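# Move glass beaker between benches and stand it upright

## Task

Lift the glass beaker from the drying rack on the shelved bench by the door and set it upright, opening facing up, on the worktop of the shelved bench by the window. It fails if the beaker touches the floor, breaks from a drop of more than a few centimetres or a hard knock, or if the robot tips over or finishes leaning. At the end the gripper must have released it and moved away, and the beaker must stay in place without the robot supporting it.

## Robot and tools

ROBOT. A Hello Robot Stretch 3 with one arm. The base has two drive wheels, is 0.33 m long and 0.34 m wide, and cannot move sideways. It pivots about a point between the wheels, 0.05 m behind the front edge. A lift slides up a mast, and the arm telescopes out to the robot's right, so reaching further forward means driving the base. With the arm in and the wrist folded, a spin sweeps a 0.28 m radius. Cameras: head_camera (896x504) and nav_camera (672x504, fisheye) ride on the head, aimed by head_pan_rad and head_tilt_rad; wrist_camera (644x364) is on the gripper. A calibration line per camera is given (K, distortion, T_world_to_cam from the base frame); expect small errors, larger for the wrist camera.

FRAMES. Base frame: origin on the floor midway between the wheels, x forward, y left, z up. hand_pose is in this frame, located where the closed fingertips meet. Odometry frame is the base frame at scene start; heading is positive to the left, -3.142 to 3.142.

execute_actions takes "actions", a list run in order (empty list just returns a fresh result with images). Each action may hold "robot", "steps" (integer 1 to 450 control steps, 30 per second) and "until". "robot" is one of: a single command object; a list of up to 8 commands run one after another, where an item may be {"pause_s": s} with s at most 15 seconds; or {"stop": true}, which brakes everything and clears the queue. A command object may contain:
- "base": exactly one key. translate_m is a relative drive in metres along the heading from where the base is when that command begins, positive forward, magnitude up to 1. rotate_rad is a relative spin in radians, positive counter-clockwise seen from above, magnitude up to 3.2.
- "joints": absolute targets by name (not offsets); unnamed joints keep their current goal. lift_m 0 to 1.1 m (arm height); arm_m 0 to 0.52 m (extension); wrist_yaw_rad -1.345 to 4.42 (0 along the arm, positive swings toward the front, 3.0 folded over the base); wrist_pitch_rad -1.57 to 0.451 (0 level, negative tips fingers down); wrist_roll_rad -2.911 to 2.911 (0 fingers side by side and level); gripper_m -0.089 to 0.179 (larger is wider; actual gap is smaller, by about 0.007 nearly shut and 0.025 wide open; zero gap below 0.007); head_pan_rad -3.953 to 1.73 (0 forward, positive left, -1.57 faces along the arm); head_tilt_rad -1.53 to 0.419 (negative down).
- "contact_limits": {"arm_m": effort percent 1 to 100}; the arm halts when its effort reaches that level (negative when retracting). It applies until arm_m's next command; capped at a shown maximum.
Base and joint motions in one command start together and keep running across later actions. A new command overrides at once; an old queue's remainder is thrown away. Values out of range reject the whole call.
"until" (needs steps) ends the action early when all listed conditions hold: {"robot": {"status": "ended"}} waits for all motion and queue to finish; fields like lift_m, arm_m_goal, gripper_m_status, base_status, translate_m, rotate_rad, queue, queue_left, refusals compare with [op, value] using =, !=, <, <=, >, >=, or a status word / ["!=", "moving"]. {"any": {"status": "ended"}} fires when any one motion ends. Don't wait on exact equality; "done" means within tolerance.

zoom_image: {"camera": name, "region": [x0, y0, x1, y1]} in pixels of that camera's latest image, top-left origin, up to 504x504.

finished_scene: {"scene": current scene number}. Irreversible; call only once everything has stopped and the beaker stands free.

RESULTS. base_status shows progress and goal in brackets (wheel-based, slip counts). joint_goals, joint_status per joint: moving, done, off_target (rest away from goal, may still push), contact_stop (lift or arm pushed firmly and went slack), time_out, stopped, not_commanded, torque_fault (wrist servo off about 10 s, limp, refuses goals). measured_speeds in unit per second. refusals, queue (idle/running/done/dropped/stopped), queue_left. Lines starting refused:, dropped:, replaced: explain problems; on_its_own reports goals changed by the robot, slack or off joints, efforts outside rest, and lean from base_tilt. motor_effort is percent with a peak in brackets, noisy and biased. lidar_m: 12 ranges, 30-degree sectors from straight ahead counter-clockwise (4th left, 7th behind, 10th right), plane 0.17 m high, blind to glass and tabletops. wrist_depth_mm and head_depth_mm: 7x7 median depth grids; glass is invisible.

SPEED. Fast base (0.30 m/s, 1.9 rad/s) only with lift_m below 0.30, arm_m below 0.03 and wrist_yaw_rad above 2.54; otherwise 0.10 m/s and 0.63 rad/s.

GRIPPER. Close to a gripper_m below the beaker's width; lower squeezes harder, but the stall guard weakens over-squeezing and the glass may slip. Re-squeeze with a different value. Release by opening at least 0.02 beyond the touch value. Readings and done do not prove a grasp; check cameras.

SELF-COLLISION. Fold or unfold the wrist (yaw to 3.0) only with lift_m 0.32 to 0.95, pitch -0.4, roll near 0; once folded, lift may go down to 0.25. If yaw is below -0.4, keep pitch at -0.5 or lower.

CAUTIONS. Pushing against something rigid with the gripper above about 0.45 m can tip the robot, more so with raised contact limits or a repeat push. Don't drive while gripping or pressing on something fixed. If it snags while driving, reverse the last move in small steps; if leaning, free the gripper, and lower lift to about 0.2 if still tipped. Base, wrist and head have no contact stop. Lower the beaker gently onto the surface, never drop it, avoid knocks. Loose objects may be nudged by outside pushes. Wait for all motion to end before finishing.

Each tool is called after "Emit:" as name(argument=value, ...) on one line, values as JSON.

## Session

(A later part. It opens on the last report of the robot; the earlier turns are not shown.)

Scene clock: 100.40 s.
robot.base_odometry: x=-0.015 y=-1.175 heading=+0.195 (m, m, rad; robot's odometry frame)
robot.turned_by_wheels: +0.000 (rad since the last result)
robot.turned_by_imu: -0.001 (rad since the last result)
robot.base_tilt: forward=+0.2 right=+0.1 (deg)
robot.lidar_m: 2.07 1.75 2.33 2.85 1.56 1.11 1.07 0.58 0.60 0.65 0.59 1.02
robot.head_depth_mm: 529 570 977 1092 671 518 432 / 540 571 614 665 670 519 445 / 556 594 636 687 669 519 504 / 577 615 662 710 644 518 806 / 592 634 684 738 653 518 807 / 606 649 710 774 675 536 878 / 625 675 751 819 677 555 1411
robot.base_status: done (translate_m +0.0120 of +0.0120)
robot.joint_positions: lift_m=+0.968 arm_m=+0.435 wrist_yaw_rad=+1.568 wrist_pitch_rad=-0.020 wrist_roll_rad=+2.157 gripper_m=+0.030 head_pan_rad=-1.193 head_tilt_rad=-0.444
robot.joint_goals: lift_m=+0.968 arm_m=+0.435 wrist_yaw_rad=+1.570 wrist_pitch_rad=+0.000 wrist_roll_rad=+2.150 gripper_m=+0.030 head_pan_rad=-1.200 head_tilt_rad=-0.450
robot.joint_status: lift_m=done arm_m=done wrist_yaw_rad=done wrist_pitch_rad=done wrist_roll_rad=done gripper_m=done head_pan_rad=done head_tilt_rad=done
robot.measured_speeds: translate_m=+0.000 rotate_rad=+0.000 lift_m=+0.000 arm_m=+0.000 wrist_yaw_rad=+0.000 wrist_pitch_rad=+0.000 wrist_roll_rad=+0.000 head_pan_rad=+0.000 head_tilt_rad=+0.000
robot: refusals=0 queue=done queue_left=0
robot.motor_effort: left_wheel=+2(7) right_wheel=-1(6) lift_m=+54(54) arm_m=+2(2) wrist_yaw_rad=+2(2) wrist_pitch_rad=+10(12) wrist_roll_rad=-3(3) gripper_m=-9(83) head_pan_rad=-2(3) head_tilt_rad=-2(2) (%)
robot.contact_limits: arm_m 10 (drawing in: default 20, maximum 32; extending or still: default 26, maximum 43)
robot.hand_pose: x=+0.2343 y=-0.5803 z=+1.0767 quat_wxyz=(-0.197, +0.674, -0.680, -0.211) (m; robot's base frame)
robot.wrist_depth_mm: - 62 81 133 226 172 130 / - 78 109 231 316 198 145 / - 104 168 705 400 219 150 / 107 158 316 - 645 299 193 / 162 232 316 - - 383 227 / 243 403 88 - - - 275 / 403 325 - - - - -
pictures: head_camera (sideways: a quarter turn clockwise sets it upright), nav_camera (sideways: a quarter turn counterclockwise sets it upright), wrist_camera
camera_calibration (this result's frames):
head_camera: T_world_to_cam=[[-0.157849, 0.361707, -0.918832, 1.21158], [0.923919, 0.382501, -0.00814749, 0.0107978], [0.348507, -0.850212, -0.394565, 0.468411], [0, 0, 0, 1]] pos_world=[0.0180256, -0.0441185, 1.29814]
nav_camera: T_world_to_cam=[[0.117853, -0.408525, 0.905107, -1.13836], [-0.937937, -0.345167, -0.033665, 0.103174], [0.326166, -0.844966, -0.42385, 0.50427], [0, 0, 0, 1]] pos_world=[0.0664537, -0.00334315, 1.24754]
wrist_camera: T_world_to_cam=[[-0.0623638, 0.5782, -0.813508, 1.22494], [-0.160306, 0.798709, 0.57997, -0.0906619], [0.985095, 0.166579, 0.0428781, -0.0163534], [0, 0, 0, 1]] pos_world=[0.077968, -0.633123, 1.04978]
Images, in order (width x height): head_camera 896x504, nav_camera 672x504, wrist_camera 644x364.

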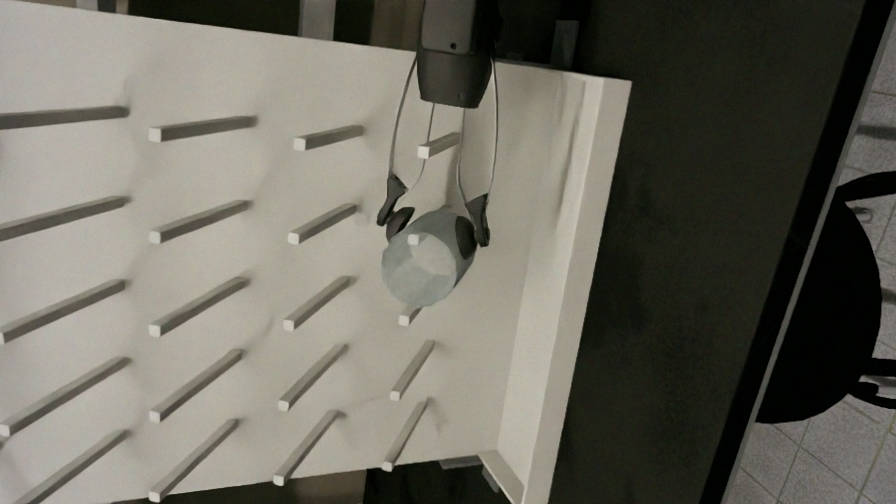

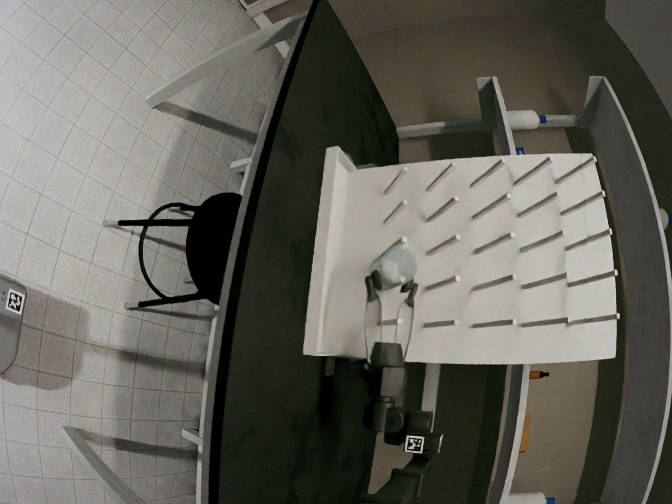

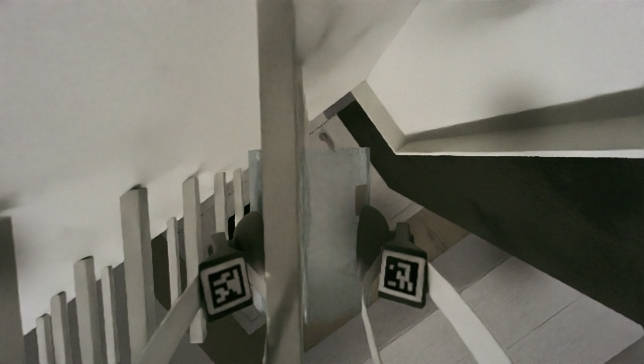

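Emit:
execute_actions(actions=[{"robot":[{"joints":{"gripper_m":0.08}},{"pause_s":0.4},{"joints":{"gripper_m":0.10}},{"joints":{"gripper_m":0.125,"lift_m":0.963,"arm_m":0.432}},{"base":{"translate_m":0.013}},{"joints":{"gripper_m":0.09}}],"steps":450,"until":{"robot":{"status":"ended"}}}])

Scene clock: 109.60 s.
robot.base_odometry: x=-0.003 y=-1.173 heading=+0.195 (m, m, rad; robot's odometry frame)
robot.turned_by_wheels: +0.000 (rad since the last result)
robot.turned_by_imu: -0.001 (rad since the last result)
robot.base_tilt: forward=+0.3 right=+0.1 (deg)
robot.lidar_m: 2.06 1.74 2.33 2.86 1.59 1.13 1.08 0.60 0.61 0.64 0.59 1.01
robot.head_depth_mm: 527 561 609 853 671 520 433 / 540 573 612 658 670 519 445 / 553 589 633 683 670 518 458 / 574 613 657 708 642 518 802 / 595 634 682 741 654 518 807 / 612 656 709 770 676 536 1042 / 625 687 1300 867 676 554 1408
robot.base_status: done (translate_m +0.0130 of +0.0130)
robot.joint_positions: lift_m=+0.963 arm_m=+0.432 wrist_yaw_rad=+1.569 wrist_pitch_rad=-0.023 wrist_roll_rad=+2.157 gripper_m=+0.090 head_pan_rad=-1.193 head_tilt_rad=-0.444
robot.joint_goals: lift_m=+0.963 arm_m=+0.432 wrist_yaw_rad=+1.570 wrist_pitch_rad=+0.000 wrist_roll_rad=+2.150 gripper_m=+0.090 head_pan_rad=-1.200 head_tilt_rad=-0.450
robot.joint_status: lift_m=done arm_m=done wrist_yaw_rad=done wrist_pitch_rad=done wrist_roll_rad=done gripper_m=done head_pan_rad=done head_tilt_rad=done
robot.measured_speeds: translate_m=+0.000 rotate_rad=+0.000 lift_m=+0.000 arm_m=+0.000 wrist_yaw_rad=+0.000 wrist_pitch_rad=+0.000 wrist_roll_rad=+0.000 head_pan_rad=+0.000 head_tilt_rad=+0.000
robot: refusals=0 queue=done queue_left=0
robot.motor_effort: left_wheel=+2(7) right_wheel=-3(6) lift_m=+26(54) arm_m=-3(5) wrist_yaw_rad=+1(2) wrist_pitch_rad=+11(12) wrist_roll_rad=-3(3) gripper_m=-2(82) head_pan_rad=-3(3) head_tilt_rad=-3(2) (%)
robot.hand_pose: x=+0.2342 y=-0.5776 z=+1.0718 quat_wxyz=(-0.196, +0.674, -0.680, -0.212) (m; robot's base frame)
robot.wrist_depth_mm: - 65 70 139 225 165 125 / - 81 70 243 299 190 138 / - 109 70 803 383 212 146 / 112 164 201 - 616 283 185 / 169 239 73 - - 363 217 / 233 155 73 - - - 260 / 309 393 237 - - - -
pictures: head_camera (sideways: a quarter turn clockwise sets it upright), nav_camera (sideways: a quarter turn counterclockwise sets it upright), wrist_camera
camera_calibration (this result's frames):
head_camera: T_world_to_cam=[[-0.157848, 0.361707, -0.918832, 1.21158], [0.92392, 0.382499, -0.00814749, 0.0107978], [0.348505, -0.850213, -0.394565, 0.46841], [0, 0, 0, 1]] pos_world=[0.0180255, -0.0441185, 1.29814]
nav_camera: T_world_to_cam=[[0.117852, -0.408525, 0.905107, -1.13836], [-0.937938, -0.345165, -0.033665, 0.103174], [0.326164, -0.844967, -0.42385, 0.50427], [0, 0, 0, 1]] pos_world=[0.0664537, -0.00334332, 1.24754]
wrist_camera: T_world_to_cam=[[-0.0655724, 0.578142, -0.813297, 1.2198], [-0.158927, 0.798596, 0.580505, -0.0909806], [0.98511, 0.16732, 0.0395164, -0.0124747], [0, 0, 0, 1]] pos_world=[0.0778148, -0.630472, 1.04537]
Images, in order (width x height): head_camera 896x504, nav_camera 672x504, wrist_camera 644x364.

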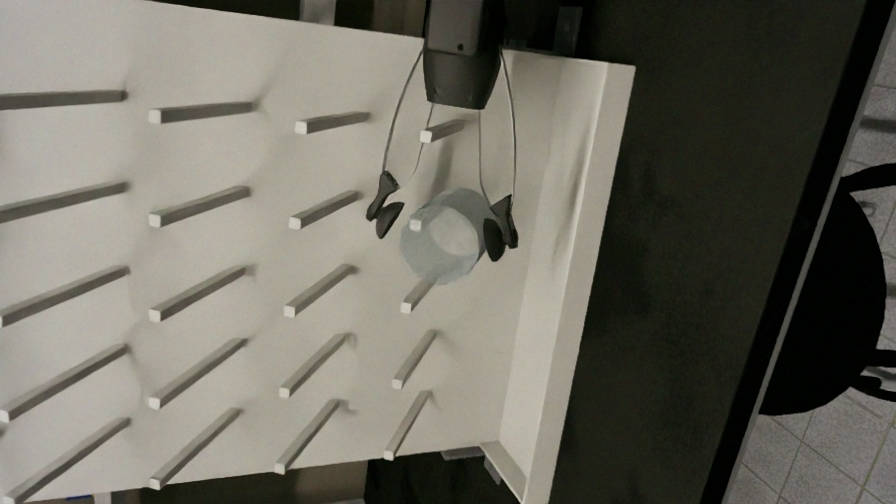

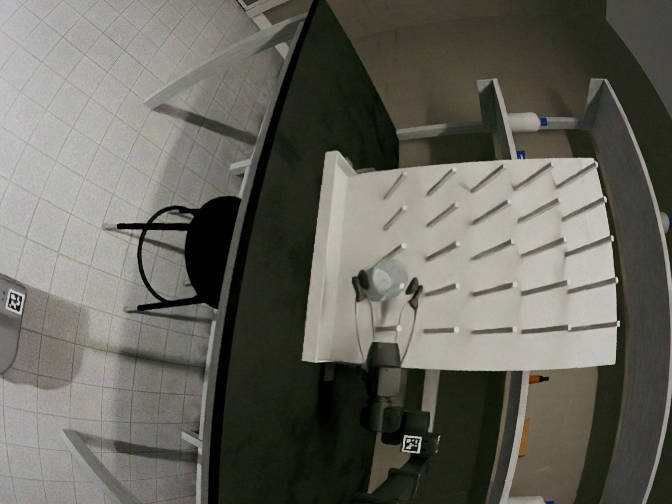

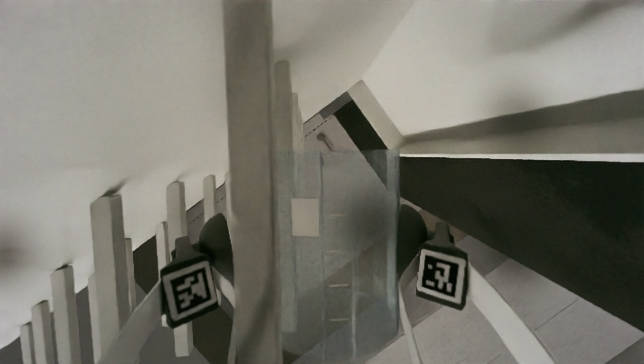

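Emit:
execute_actions(actions=[{"robot":[{"joints":{"gripper_m":0.03}},{"pause_s":0.5}],"steps":450,"until":{"robot":{"status":"ended"}}}])

Scene clock: 113.00 s.
robot.base_odometry: x=-0.003 y=-1.173 heading=+0.195 (m, m, rad; robot's odometry frame)
robot.turned_by_wheels: +0.000 (rad since the last result)
robot.turned_by_imu: +0.000 (rad since the last result)
robot.base_tilt: forward=+0.3 right=+0.1 (deg)
robot.lidar_m: 2.06 1.73 2.32 2.85 1.58 1.13 1.08 0.60 0.61 0.64 0.59 1.01
robot.head_depth_mm: 526 560 611 666 669 519 433 / 540 573 612 655 670 519 445 / 554 590 636 686 671 518 457 / 573 612 657 707 644 518 801 / 594 633 681 740 654 518 806 / 612 656 708 773 677 536 1049 / 626 687 1303 865 675 555 1410
robot.base_status: done (translate_m +0.0130 of +0.0130)
robot.joint_positions: lift_m=+0.963 arm_m=+0.432 wrist_yaw_rad=+1.562 wrist_pitch_rad=-0.012 wrist_roll_rad=+2.157 gripper_m=+0.031 head_pan_rad=-1.193 head_tilt_rad=-0.444
robot.joint_goals: lift_m=+0.963 arm_m=+0.432 wrist_yaw_rad=+1.570 wrist_pitch_rad=+0.000 wrist_roll_rad=+2.150 gripper_m=+0.030 head_pan_rad=-1.200 head_tilt_rad=-0.450
robot.joint_status: lift_m=done arm_m=done wrist_yaw_rad=done wrist_pitch_rad=done wrist_roll_rad=done gripper_m=done head_pan_rad=done head_tilt_rad=done
robot.measured_speeds: translate_m=+0.000 rotate_rad=+0.000 lift_m=+0.000 arm_m=+0.000 wrist_yaw_rad=+0.000 wrist_pitch_rad=+0.000 wrist_roll_rad=+0.000 head_pan_rad=+0.000 head_tilt_rad=+0.000
robot: refusals=0 queue=done queue_left=0
robot.motor_effort: left_wheel=+0(2) right_wheel=-2(2) lift_m=+26(26) arm_m=-2(2) wrist_yaw_rad=+7(7) wrist_pitch_rad=+5(12) wrist_roll_rad=-3(3) gripper_m=-13(88) head_pan_rad=-3(3) head_tilt_rad=-2(2) (%)
robot.hand_pose: x=+0.2346 y=-0.5793 z=+1.0748 quat_wxyz=(-0.201, +0.673, -0.681, -0.207) (m; robot's base frame)
robot.wrist_depth_mm: - 63 70 132 221 170 128 / - 78 90 227 310 196 142 / - 104 128 654 401 221 151 / 107 155 229 - 654 297 192 / 161 227 229 - - 383 225 / 238 325 74 - - - 272 / 315 - - - - - -
pictures: head_camera (sideways: a quarter turn clockwise sets it upright), nav_camera (sideways: a quarter turn counterclockwise sets it upright), wrist_camera
camera_calibration (this result's frames):
head_camera: T_world_to_cam=[[-0.157848, 0.361707, -0.918832, 1.21158], [0.92392, 0.382499, -0.00814749, 0.0107978], [0.348505, -0.850213, -0.394565, 0.46841], [0, 0, 0, 1]] pos_world=[0.0180255, -0.0441185, 1.29814]
nav_camera: T_world_to_cam=[[0.117852, -0.408525, 0.905107, -1.13836], [-0.937938, -0.345165, -0.033665, 0.103174], [0.326164, -0.844966, -0.42385, 0.50427], [0, 0, 0, 1]] pos_world=[0.0664537, -0.00334331, 1.24754]
wrist_camera: T_world_to_cam=[[-0.0520912, 0.578479, -0.814032, 1.22109], [-0.160513, 0.799691, 0.578559, -0.0882417], [0.985658, 0.1608, 0.0511965, -0.0291005], [0, 0, 0, 1]] pos_world=[0.0781271, -0.631129, 1.04655]
Images, in order (width x height): head_camera 896x504, nav_camera 672x504, wrist_camera 644x364.

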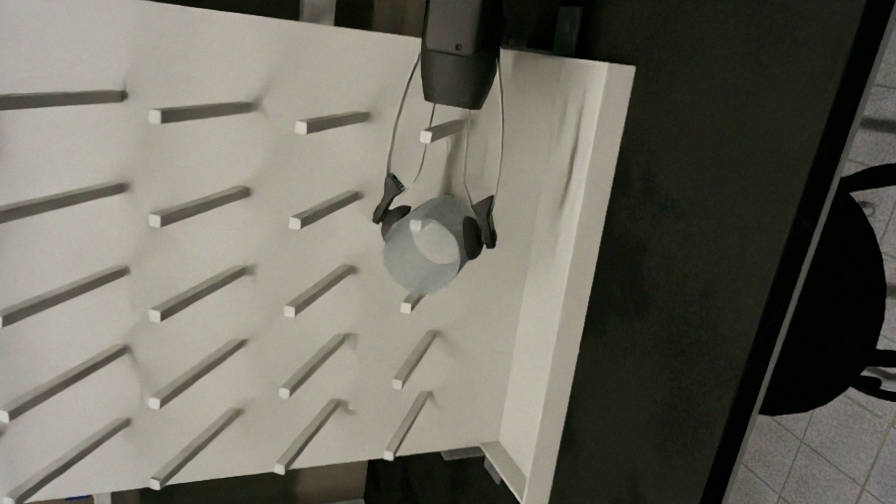

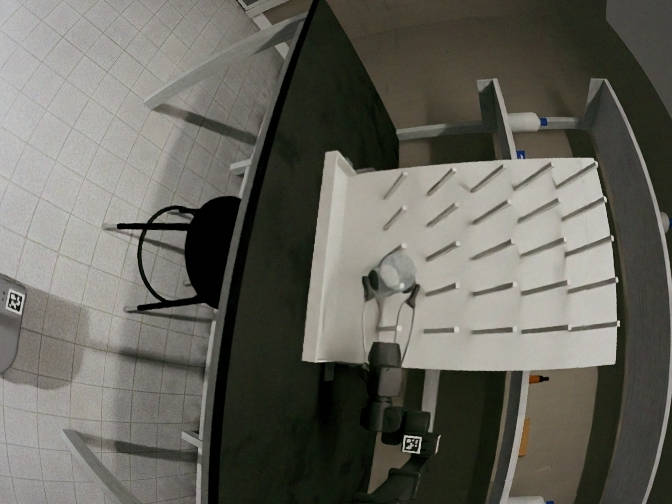

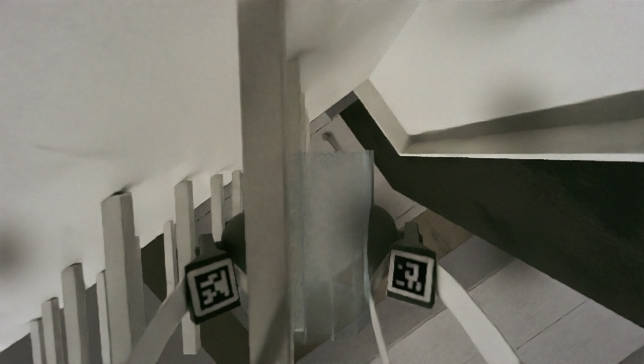

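Emit:
execute_actions(actions=[{"robot":[{"joints":{"lift_m":0.976}},{"joints":{"lift_m":0.99,"arm_m":0.412}},{"pause_s":0.5}],"steps":450,"until":{"robot":{"status":"ended"}}}])

Scene clock: 118.63 s.
robot.base_odometry: x=-0.003 y=-1.173 heading=+0.195 (m, m, rad; robot's odometry frame)
robot.turned_by_wheels: +0.000 (rad since the last result)
robot.turned_by_imu: -0.001 (rad since the last result)
robot.base_tilt: forward=+0.2 right=+0.1 (deg)
robot.lidar_m: 2.06 1.73 2.32 2.86 1.59 1.13 1.08 0.59 0.61 0.64 0.58 1.00
robot.head_depth_mm: 527 561 609 668 671 519 433 / 541 573 612 672 671 518 444 / 553 591 633 684 671 519 458 / 573 612 654 707 644 518 802 / 594 634 682 740 655 519 807 / 611 658 708 772 676 536 1045 / 625 688 1301 866 677 556 1415
robot.base_status: done (translate_m +0.0130 of +0.0130)
robot.joint_positions: lift_m=+0.989 arm_m=+0.412 wrist_yaw_rad=+1.566 wrist_pitch_rad=-0.027 wrist_roll_rad=+2.157 gripper_m=+0.031 head_pan_rad=-1.193 head_tilt_rad=-0.444
robot.joint_goals: lift_m=+0.990 arm_m=+0.412 wrist_yaw_rad=+1.570 wrist_pitch_rad=+0.000 wrist_roll_rad=+2.150 gripper_m=+0.030 head_pan_rad=-1.200 head_tilt_rad=-0.450
robot.joint_status: lift_m=done arm_m=done wrist_yaw_rad=done wrist_pitch_rad=done wrist_roll_rad=done gripper_m=done head_pan_rad=done head_tilt_rad=done
robot.measured_speeds: translate_m=+0.000 rotate_rad=+0.000 lift_m=+0.000 arm_m=+0.000 wrist_yaw_rad=+0.000 wrist_pitch_rad=+0.000 wrist_roll_rad=+0.000 head_pan_rad=+0.000 head_tilt_rad=+0.000
robot: refusals=0 queue=done queue_left=0
robot.motor_effort: left_wheel=+0(1) right_wheel=+4(3) lift_m=+55(57) arm_m=-3(5) wrist_yaw_rad=+4(7) wrist_pitch_rad=+13(14) wrist_roll_rad=-3(3) gripper_m=-12(13) head_pan_rad=-3(3) head_tilt_rad=-3(2) (%)
robot.hand_pose: x=+0.2341 y=-0.5583 z=+1.0968 quat_wxyz=(-0.195, +0.673, -0.681, -0.213) (m; robot's base frame)
robot.wrist_depth_mm: - 95 122 186 279 199 151 / 99 118 167 308 363 228 161 / 120 150 284 847 454 272 195 / 161 185 - - 774 340 224 / 223 374 300 - - - 261 / 300 - - - - - - / 311 391 - - - - -
pictures: head_camera (sideways: a quarter turn clockwise sets it upright), nav_camera (sideways: a quarter turn counterclockwise sets it upright), wrist_camera
camera_calibration (this result's frames):
head_camera: T_world_to_cam=[[-0.157845, 0.361709, -0.918832, 1.21158], [0.923924, 0.38249, -0.00814748, 0.0107978], [0.348497, -0.850216, -0.394566, 0.468411], [0, 0, 0, 1]] pos_world=[0.0180251, -0.0441187, 1.29814]
nav_camera: T_world_to_cam=[[0.117849, -0.408526, 0.905107, -1.13836], [-0.937941, -0.345156, -0.033665, 0.103174], [0.326156, -0.844969, -0.42385, 0.504271], [0, 0, 0, 1]] pos_world=[0.0664537, -0.00334385, 1.24754]
wrist_camera: T_world_to_cam=[[-0.0672145, 0.578322, -0.813035, 1.22922], [-0.154631, 0.798994, 0.581117, -0.12238], [0.985683, 0.16478, 0.0357226, -0.0139601], [0, 0, 0, 1]] pos_world=[0.0774575, -0.6108, 1.07101]
Images, in order (width x height): head_camera 896x504, nav_camera 672x504, wrist_camera 644x364.

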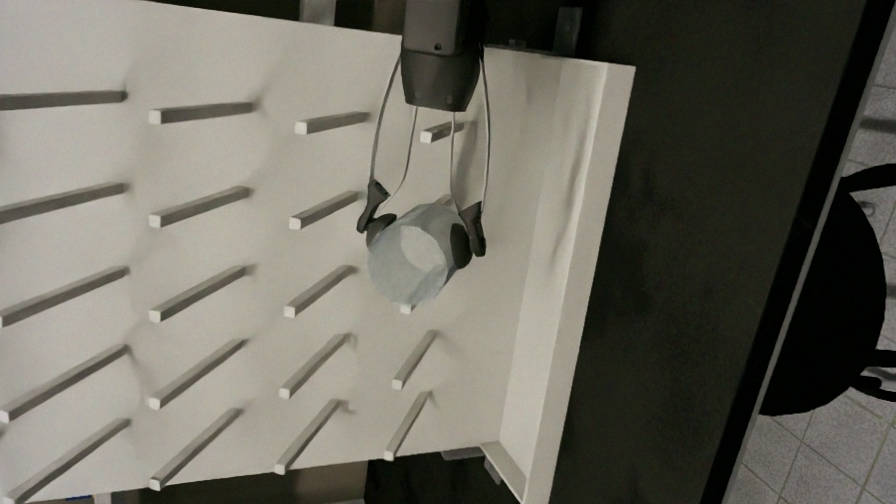

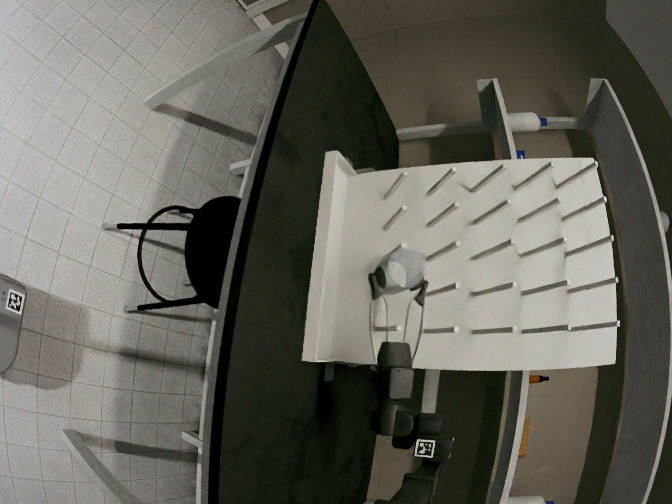

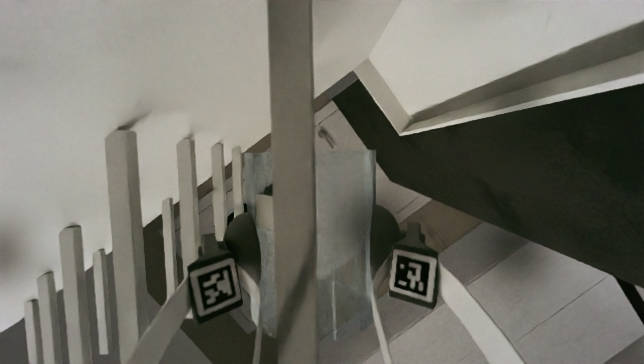

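Emit:
execute_actions(actions=[{"robot":[{"joints":{"gripper_m":0.06}},{"base":{"translate_m":0.013}},{"pause_s":0.3}],"steps":450,"until":{"robot":{"status":"ended"}}}])

Scene clock: 125.53 s.
robot.base_odometry: x=+0.010 y=-1.170 heading=+0.194 (m, m, rad; robot's odometry frame)
robot.turned_by_wheels: -0.001 (rad since the last result)
robot.turned_by_imu: -0.002 (rad since the last result)
robot.base_tilt: forward=+0.1 right=+0.0 (deg)
robot.lidar_m: 2.05 1.73 2.32 3.46 1.61 1.14 1.09 0.61 0.63 0.64 0.58 0.99
robot.head_depth_mm: 525 558 600 660 669 520 433 / 540 574 610 670 671 519 445 / 554 586 631 681 670 518 458 / 568 609 653 705 641 519 784 / 590 632 679 741 652 519 805 / 610 655 707 771 675 519 1309 / 636 693 1341 917 677 555 1406
robot.base_status: done (translate_m +0.0130 of +0.0130)
robot.joint_positions: lift_m=+0.990 arm_m=+0.412 wrist_yaw_rad=+1.566 wrist_pitch_rad=-0.027 wrist_roll_rad=+2.157 gripper_m=+0.060 head_pan_rad=-1.193 head_tilt_rad=-0.444
robot.joint_goals: lift_m=+0.990 arm_m=+0.412 wrist_yaw_rad=+1.570 wrist_pitch_rad=+0.000 wrist_roll_rad=+2.150 gripper_m=+0.060 head_pan_rad=-1.200 head_tilt_rad=-0.450
robot.joint_status: lift_m=done arm_m=done wrist_yaw_rad=done wrist_pitch_rad=done wrist_roll_rad=done gripper_m=done head_pan_rad=done head_tilt_rad=done
robot.measured_speeds: translate_m=+0.000 rotate_rad=+0.000 lift_m=+0.000 arm_m=+0.000 wrist_yaw_rad=+0.000 wrist_pitch_rad=+0.000 wrist_roll_rad=+0.000 head_pan_rad=+0.000 head_tilt_rad=+0.000
robot: refusals=0 queue=done queue_left=0
robot.on_its_own: right_wheel is at rest, and its effort (+31) is outside its rest range (-18 to +18)
robot.motor_effort: left_wheel=-15(17) right_wheel=+31(33) lift_m=+54(55) arm_m=-3(3) wrist_yaw_rad=+3(4) wrist_pitch_rad=+13(13) wrist_roll_rad=-3(3) gripper_m=-4(70) head_pan_rad=-4(2) head_tilt_rad=-3(3) (%)
robot.hand_pose: x=+0.2341 y=-0.5583 z=+1.0970 quat_wxyz=(-0.195, +0.673, -0.681, -0.213) (m; robot's base frame)
robot.wrist_depth_mm: - 92 120 181 282 199 152 / 95 116 161 299 364 229 162 / 117 145 273 840 445 267 195 / 157 210 - 60 787 340 223 / 214 332 293 61 - - 263 / 288 371 - 62 - - - / 295 258 - 62 - - -
pictures: head_camera (sideways: a quarter turn clockwise sets it upright), nav_camera (sideways: a quarter turn counterclockwise sets it upright), wrist_camera
camera_calibration (this result's frames):
head_camera: T_world_to_cam=[[-0.157845, 0.361709, -0.918832, 1.21158], [0.923924, 0.38249, -0.00814749, 0.0107978], [0.348497, -0.850216, -0.394565, 0.46841], [0, 0, 0, 1]] pos_world=[0.0180251, -0.0441187, 1.29814]
nav_camera: T_world_to_cam=[[0.117849, -0.408526, 0.905107, -1.13836], [-0.937941, -0.345156, -0.033665, 0.103174], [0.326156, -0.844969, -0.42385, 0.50427], [0, 0, 0, 1]] pos_world=[0.0664537, -0.00334386, 1.24754]
wrist_camera: T_world_to_cam=[[-0.066743, 0.57832, -0.813075, 1.22928], [-0.154954, 0.798997, 0.581027, -0.122335], [0.985664, 0.164769, 0.0362858, -0.0146096], [0, 0, 0, 1]] pos_world=[0.0774896, -0.610765, 1.07111]
Images, in order (width x height): head_camera 896x504, nav_camera 672x504, wrist_camera 644x364.

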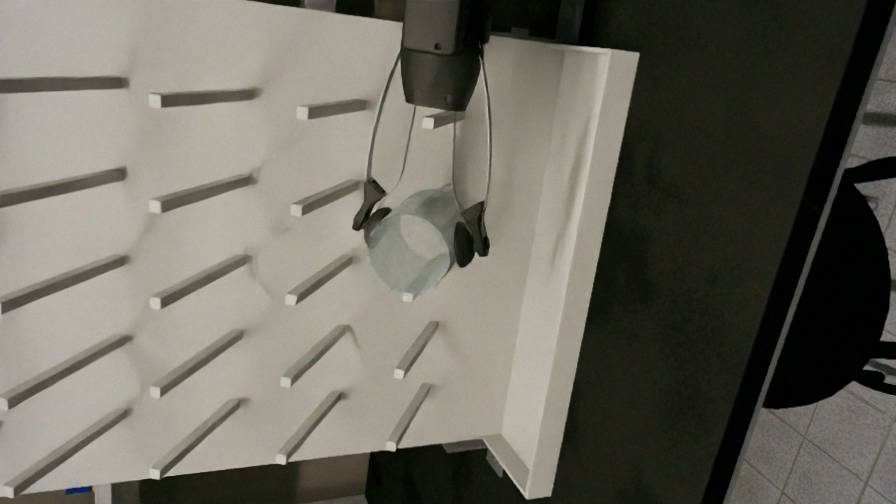

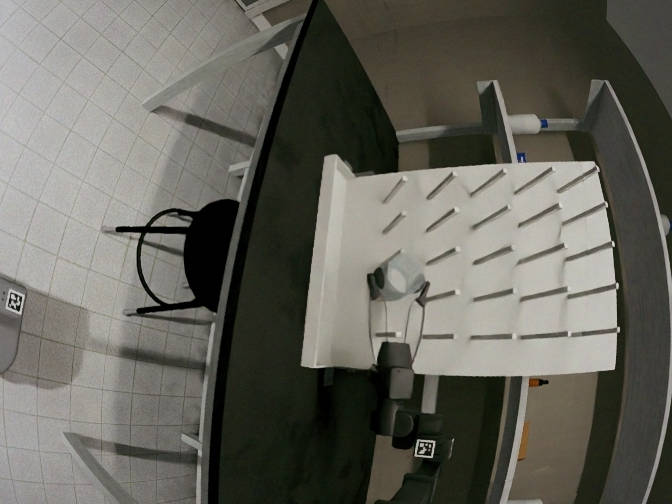

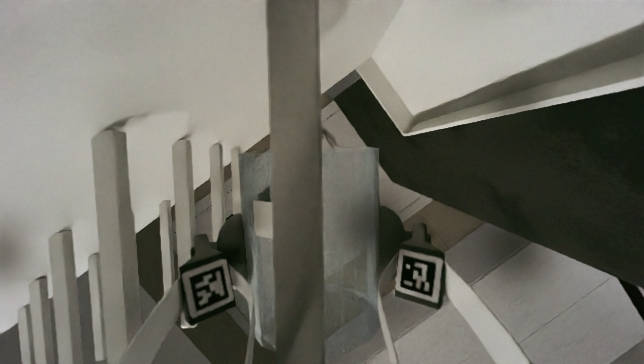

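Now matches the earlier good grasp. Squeeze, back off from the peg.

Emit:
execute_actions(actions=[{"robot":[{"joints":{"gripper_m":0.03}},{"pause_s":0.3},{"base":{"translate_m":-0.018}},{"joints":{"lift_m":1.005,"arm_m":0.395}},{"pause_s":0.5}],"steps":450,"until":{"robot":{"status":"ended"}}}])

Scene clock: 130.93 s.
robot.base_odometry: x=-0.007 y=-1.174 heading=+0.195 (m, m, rad; robot's odometry frame)
robot.turned_by_wheels: +0.001 (rad since the last result)
robot.turned_by_imu: +0.001 (rad since the last result)
robot.base_tilt: forward=+0.2 right=+0.0 (deg)
robot.lidar_m: 2.07 1.74 2.32 2.85 1.58 1.13 1.07 0.59 0.61 0.64 0.59 1.01
robot.head_depth_mm: 527 564 615 822 670 519 433 / 539 574 611 667 669 519 444 / 552 592 633 684 671 519 457 / 574 614 656 705 643 517 804 / 594 637 681 741 655 518 806 / 611 658 708 773 676 536 900 / 629 690 760 842 675 555 1409
robot.base_status: done (translate_m -0.0180 of -0.0180)
robot.joint_positions: lift_m=+1.004 arm_m=+0.395 wrist_yaw_rad=+1.567 wrist_pitch_rad=-0.027 wrist_roll_rad=+2.157 gripper_m=+0.031 head_pan_rad=-1.193 head_tilt_rad=-0.444
robot.joint_goals: lift_m=+1.005 arm_m=+0.395 wrist_yaw_rad=+1.570 wrist_pitch_rad=+0.000 wrist_roll_rad=+2.150 gripper_m=+0.030 head_pan_rad=-1.200 head_tilt_rad=-0.450
robot.joint_status: lift_m=done arm_m=done wrist_yaw_rad=done wrist_pitch_rad=done wrist_roll_rad=done gripper_m=done head_pan_rad=done head_tilt_rad=done
robot.measured_speeds: translate_m=+0.000 rotate_rad=+0.000 lift_m=+0.000 arm_m=+0.000 wrist_yaw_rad=+0.000 wrist_pitch_rad=+0.000 wrist_roll_rad=+0.000 head_pan_rad=+0.000 head_tilt_rad=+0.000
robot: refusals=0 queue=done queue_left=0
robot.motor_effort: left_wheel=+1(18) right_wheel=-1(32) lift_m=+55(58) arm_m=-2(1) wrist_yaw_rad=+3(4) wrist_pitch_rad=+13(13) wrist_roll_rad=-3(3) gripper_m=-15(88) head_pan_rad=-3(3) head_tilt_rad=-2(3) (%)
robot.hand_pose: x=+0.2341 y=-0.5410 z=+1.1119 quat_wxyz=(-0.195, +0.673, -0.681, -0.213) (m; robot's base frame)
robot.wrist_depth_mm: 103 122 167 242 317 219 164 / 124 147 231 402 402 254 190 / 152 193 363 73 546 307 215 / 198 280 430 74 - 375 246 / 233 390 - - - - 296 / 306 381 - - - - - / 387 - - - - - -
pictures: head_camera (sideways: a quarter turn clockwise sets it upright), nav_camera (sideways: a quarter turn counterclockwise sets it upright), wrist_camera
camera_calibration (this result's frames):
head_camera: T_world_to_cam=[[-0.157844, 0.361709, -0.918832, 1.21158], [0.923924, 0.382488, -0.00814749, 0.0107978], [0.348495, -0.850217, -0.394565, 0.468411], [0, 0, 0, 1]] pos_world=[0.018025, -0.0441187, 1.29814]
nav_camera: T_world_to_cam=[[0.117848, -0.408527, 0.905107, -1.13836], [-0.937942, -0.345154, -0.033665, 0.103174], [0.326154, -0.84497, -0.42385, 0.50427], [0, 0, 0, 1]] pos_world=[0.0664537, -0.00334399, 1.24754]
wrist_camera: T_world_to_cam=[[-0.0676573, 0.578246, -0.813053, 1.2315], [-0.155638, 0.798827, 0.581079, -0.144798], [0.985494, 0.165856, 0.0359506, -0.0169915], [0, 0, 0, 1]] pos_world=[0.0775291, -0.593625, 1.08603]
Images, in order (width x height): head_camera 896x504, nav_camera 672x504, wrist_camera 644x364.

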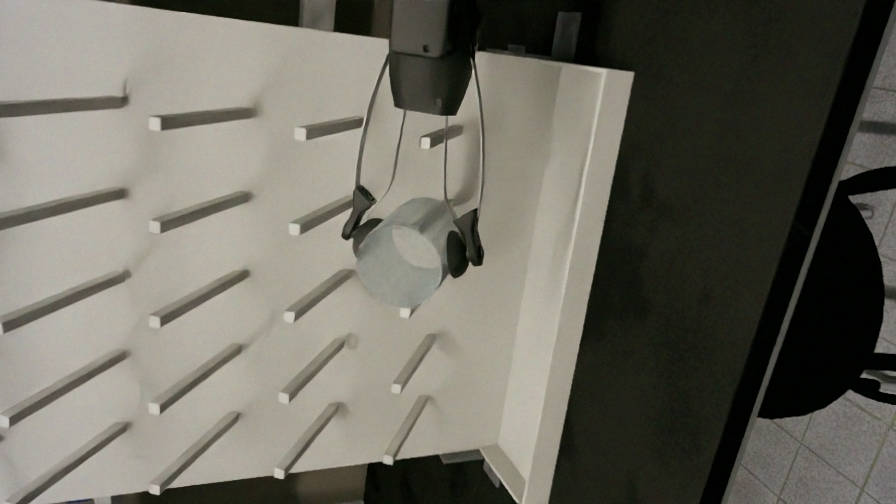

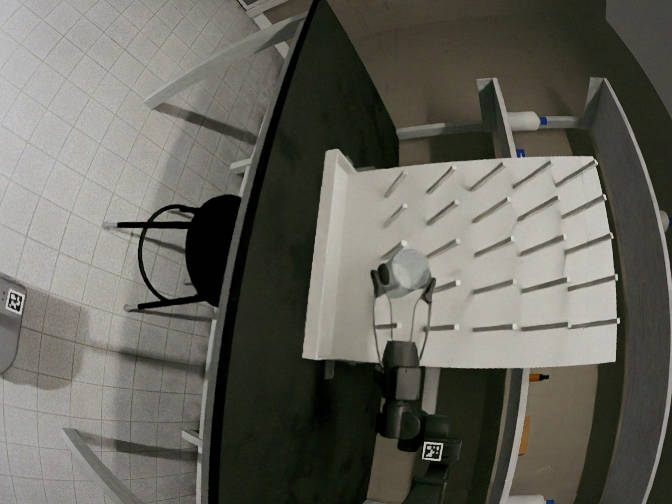

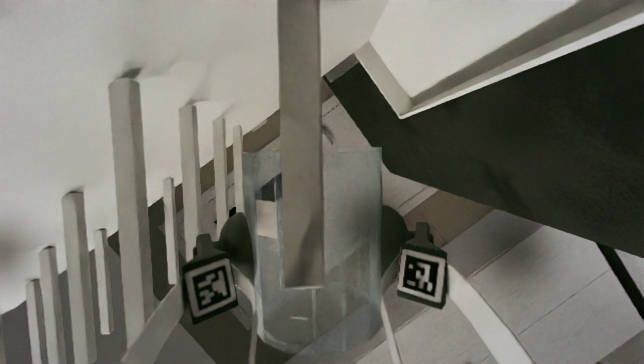

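Emit:
execute_actions(actions=[{"robot":[{"joints":{"lift_m":1.025,"arm_m":0.367}},{"joints":{"lift_m":1.045,"arm_m":0.335}},{"joints":{"arm_m":0.2}},{"base":{"rotate_rad":1.57},"joints":{"wrist_roll_rad":0,"arm_m":0.05,"head_pan_rad":0,"head_tilt_rad":-0.5}},{"base":{"translate_m":1.0},"joints":{"wrist_yaw_rad":0}},{"base":{"translate_m":1.0}}],"steps":450},{"steps":450,"until":{"robot":{"status":"ended"}}},{"steps":200,"until":{"robot":{"status":"ended"}}}])

Scene clock: 168.07 s.
robot.base_odometry: x=-0.393 y=+0.789 heading=+1.765 (m, m, rad; robot's odometry frame)
robot.turned_by_wheels: +1.570 (rad since the last result)
robot.turned_by_imu: +1.599 (rad since the last result)
robot.base_tilt: forward=+0.2 right=+0.0 (deg)
robot.lidar_m: 1.49 0.95 1.82 1.22 1.18 1.58 2.44 2.53 1.66 1.55 1.26 1.26
robot.head_depth_mm: 1316 1431 1423 922 1851 1653 1354 / 1331 1429 1425 922 1848 1655 1363 / 1312 1424 1417 921 1839 1653 1360 / 1315 1420 1419 921 1840 1649 1364 / 1327 1430 1418 923 1843 1654 1356 / 1317 1450 1424 922 1857 1654 1358 / 1308 1438 1423 921 1849 1654 1357
robot.base_status: done (translate_m +1.0000 of +1.0000)
robot.joint_positions: lift_m=+1.044 arm_m=+0.050 wrist_yaw_rad=+0.003 wrist_pitch_rad=-0.027 wrist_roll_rad=+0.005 gripper_m=+0.031 head_pan_rad=-0.007 head_tilt_rad=-0.494
robot.joint_goals: lift_m=+1.045 arm_m=+0.050 wrist_yaw_rad=+0.000 wrist_pitch_rad=+0.000 wrist_roll_rad=+0.000 gripper_m=+0.030 head_pan_rad=+0.000 head_tilt_rad=-0.500
robot.joint_status: lift_m=done arm_m=done wrist_yaw_rad=done wrist_pitch_rad=done wrist_roll_rad=done gripper_m=done head_pan_rad=done head_tilt_rad=done
robot.measured_speeds: translate_m=+0.000 rotate_rad=+0.000 lift_m=+0.000 arm_m=+0.000 wrist_yaw_rad=+0.000 wrist_pitch_rad=+0.000 wrist_roll_rad=+0.000 head_pan_rad=+0.000 head_tilt_rad=+0.000
robot: refusals=0 queue=done queue_left=0
robot.motor_effort: left_wheel=-4(8) right_wheel=+3(9) lift_m=+55(55) arm_m=-2(3) wrist_yaw_rad=-4(5) wrist_pitch_rad=+13(13) wrist_roll_rad=-2(3) gripper_m=-14(15) head_pan_rad=+4(35) head_tilt_rad=-3(10) (%)
robot.hand_pose: x=-0.0207 y=-0.4507 z=+1.1521 quat_wxyz=(+0.706, +0.011, -0.708, -0.009) (m; robot's base frame)
robot.wrist_depth_mm: - - - - - - - / - - - - - - - / - - - - - - - / - - - - - - - / - - - - - - - / - - - - - - - / - - - - - - -
pictures: head_camera (sideways: a quarter turn clockwise sets it upright), nav_camera (sideways: a quarter turn counterclockwise sets it upright), wrist_camera
camera_calibration (this result's frames):
head_camera: T_world_to_cam=[[-0.439311, -0.0101124, -0.898278, 1.18648], [-0.00784347, 0.999942, -0.00742092, 0.0155352], [0.898301, 0.00378552, -0.439365, 0.523354], [0, 0, 0, 1]] pos_world=[0.0512261, -0.00551734, 1.29585]
nav_camera: T_world_to_cam=[[0.466967, -0.0445347, 0.883153, -1.11185], [-0.034034, -0.998896, -0.0323758, 0.0959797], [0.88362, -0.0149388, -0.467967, 0.558277], [0, 0, 0, 1]] pos_world=[0.0291573, 0.0546979, 1.24629]
wrist_camera: T_world_to_cam=[[-0.998396, 0.0450258, -0.0343178, 0.0380197], [0.0427525, 0.202272, -0.978396, 1.25202], [-0.0371115, -0.978294, -0.203873, -0.0428035], [0, 0, 0, 1]] pos_world=[-0.0171567, -0.296835, 1.21755]
Images, in order (width x height): head_camera 896x504, nav_camera 672x504, wrist_camera 644x364.

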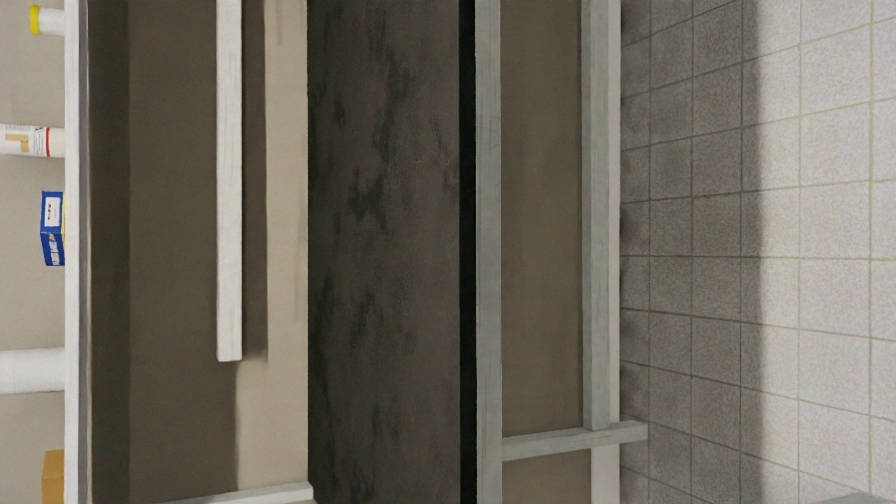

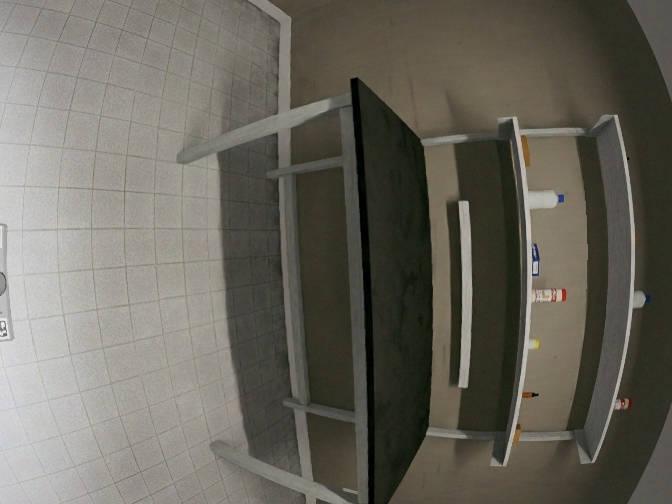

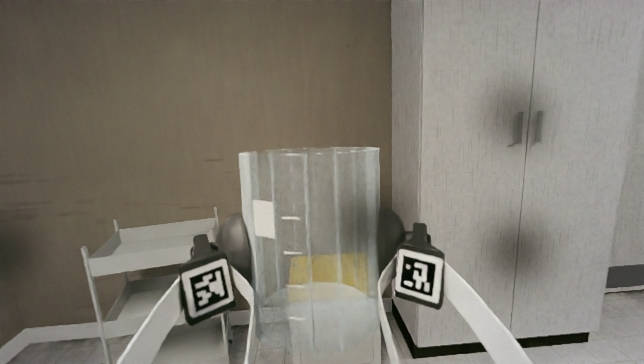

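Emit:
execute_actions(actions=[{"robot":[{"base":{"translate_m":0.2},"joints":{"lift_m":0.9,"wrist_pitch_rad":0.02}},{"base":{"rotate_rad":1.57},"joints":{"head_pan_rad":-1.57,"head_tilt_rad":-0.5}},{"joints":{"arm_m":0.4}},{"joints":{"lift_m":0.87}}],"steps":450,"until":{"robot":{"status":"ended"}}}])

Scene clock: 185.10 s.
robot.base_odometry: x=-0.432 y=+0.985 heading=-2.948 (m, m, rad; robot's odometry frame)
robot.turned_by_wheels: +1.570 (rad since the last result)
robot.turned_by_imu: +1.589 (rad since the last result)
robot.base_tilt: forward=+0.3 right=+0.1 (deg)
robot.lidar_m: 1.75 1.24 1.58 2.63 2.93 1.62 1.51 1.13 1.35 1.29 0.79 1.83
robot.head_depth_mm: 1163 1248 1318 921 - 1580 1360 / 1148 1245 1325 - 1666 1607 1364 / 1144 1255 1323 - 1661 1603 1362 / 1144 1253 1321 871 733 1607 1362 / 1155 1256 1324 873 732 1599 1361 / 1154 1271 1328 870 734 1593 1355 / 1169 1271 1326 872 734 1606 1360
robot.base_status: done (rotate_rad +1.5699 of +1.5700)
robot.joint_positions: lift_m=+0.870 arm_m=+0.400 wrist_yaw_rad=+0.002 wrist_pitch_rad=-0.014 wrist_roll_rad=+0.005 gripper_m=+0.031 head_pan_rad=-1.563 head_tilt_rad=-0.494
robot.joint_goals: lift_m=+0.870 arm_m=+0.400 wrist_yaw_rad=+0.000 wrist_pitch_rad=+0.020 wrist_roll_rad=+0.000 gripper_m=+0.030 head_pan_rad=-1.570 head_tilt_rad=-0.500
robot.joint_status: lift_m=done arm_m=done wrist_yaw_rad=done wrist_pitch_rad=done wrist_roll_rad=done gripper_m=done head_pan_rad=done head_tilt_rad=done
robot.measured_speeds: translate_m=+0.000 rotate_rad=+0.000 lift_m=+0.000 arm_m=+0.000 wrist_yaw_rad=+0.000 wrist_pitch_rad=+0.000 wrist_roll_rad=+0.000 head_pan_rad=+0.000 head_tilt_rad=+0.000
robot: refusals=0 queue=done queue_left=0
robot.motor_effort: left_wheel=-3(8) right_wheel=+3(7) lift_m=+26(56) arm_m=+2(0) wrist_yaw_rad=-2(2) wrist_pitch_rad=+16(18) wrist_roll_rad=-2(2) gripper_m=-14(15) head_pan_rad=-3(35) head_tilt_rad=-3(3) (%)
robot.hand_pose: x=-0.0209 y=-0.8006 z=+0.9815 quat_wxyz=(+0.706, +0.006, -0.708, -0.004) (m; robot's base frame)
robot.wrist_depth_mm: 683 705 707 735 749 765 795 / 707 705 713 751 768 789 813 / 711 748 785 761 801 807 829 / 678 745 692 644 593 565 541 / 404 382 361 354 372 332 320 / 265 265 243 244 229 236 227 / 199 195 191 187 185 180 177
pictures: head_camera (sideways: a quarter turn clockwise sets it upright), nav_camera (sideways: a quarter turn counterclockwise sets it upright), wrist_camera
camera_calibration (this result's frames):
head_camera: T_world_to_cam=[[-0.0165917, 0.43921, -0.898231, 1.18384], [0.999717, 0.0225923, -0.00741933, 0.00938697], [0.0170344, -0.8981, -0.439461, 0.528855], [0, 0, 0, 1]] pos_world=[0.00124887, -0.0452019, 1.29584]
nav_camera: T_world_to_cam=[[-0.0376415, -0.467667, 0.883103, -1.1087], [-0.999289, 0.0193004, -0.032373, 0.101864], [-0.00190443, -0.883694, -0.468061, 0.563802], [0, 0, 0, 1]] pos_world=[0.061132, -0.022242, 1.24629]
wrist_camera: T_world_to_cam=[[-0.998352, 0.045508, -0.034968, 0.0487039], [0.0429744, 0.188939, -0.981048, 1.14784], [-0.0380387, -0.980934, -0.190583, -0.435095], [0, 0, 0, 1]] pos_world=[-0.0172547, -0.645888, 1.04487]
Images, in order (width x height): head_camera 896x504, nav_camera 672x504, wrist_camera 644x364.

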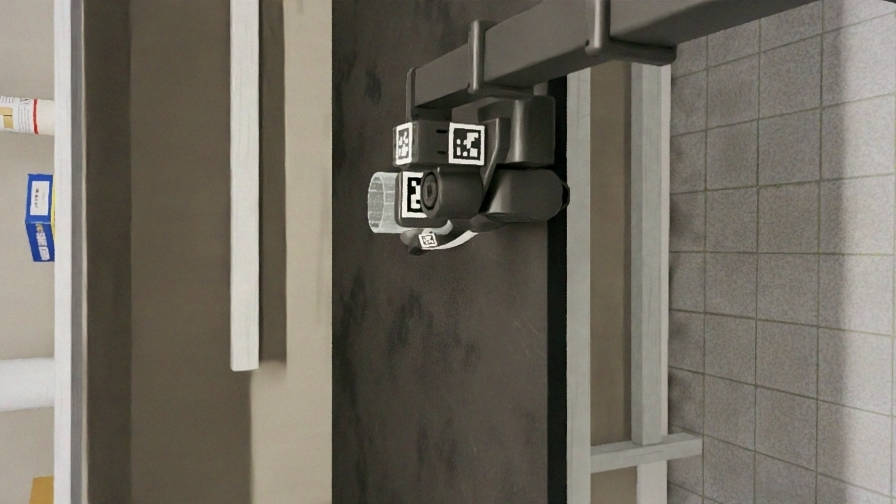

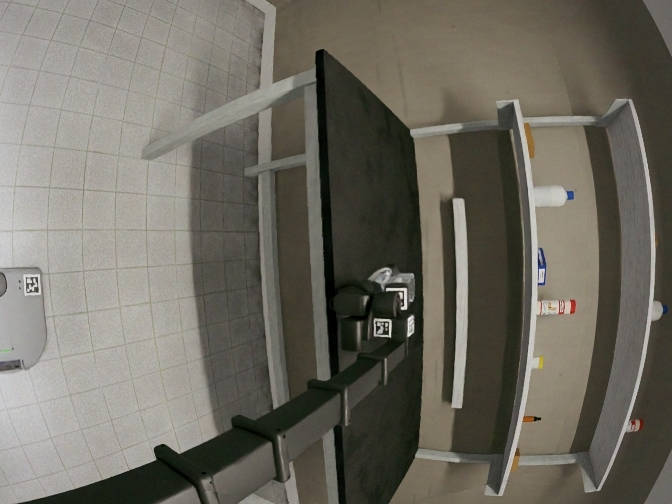

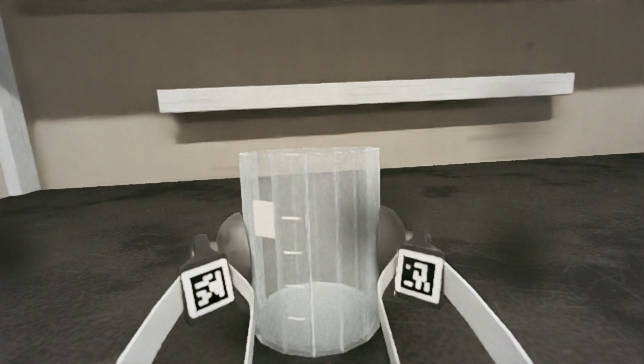

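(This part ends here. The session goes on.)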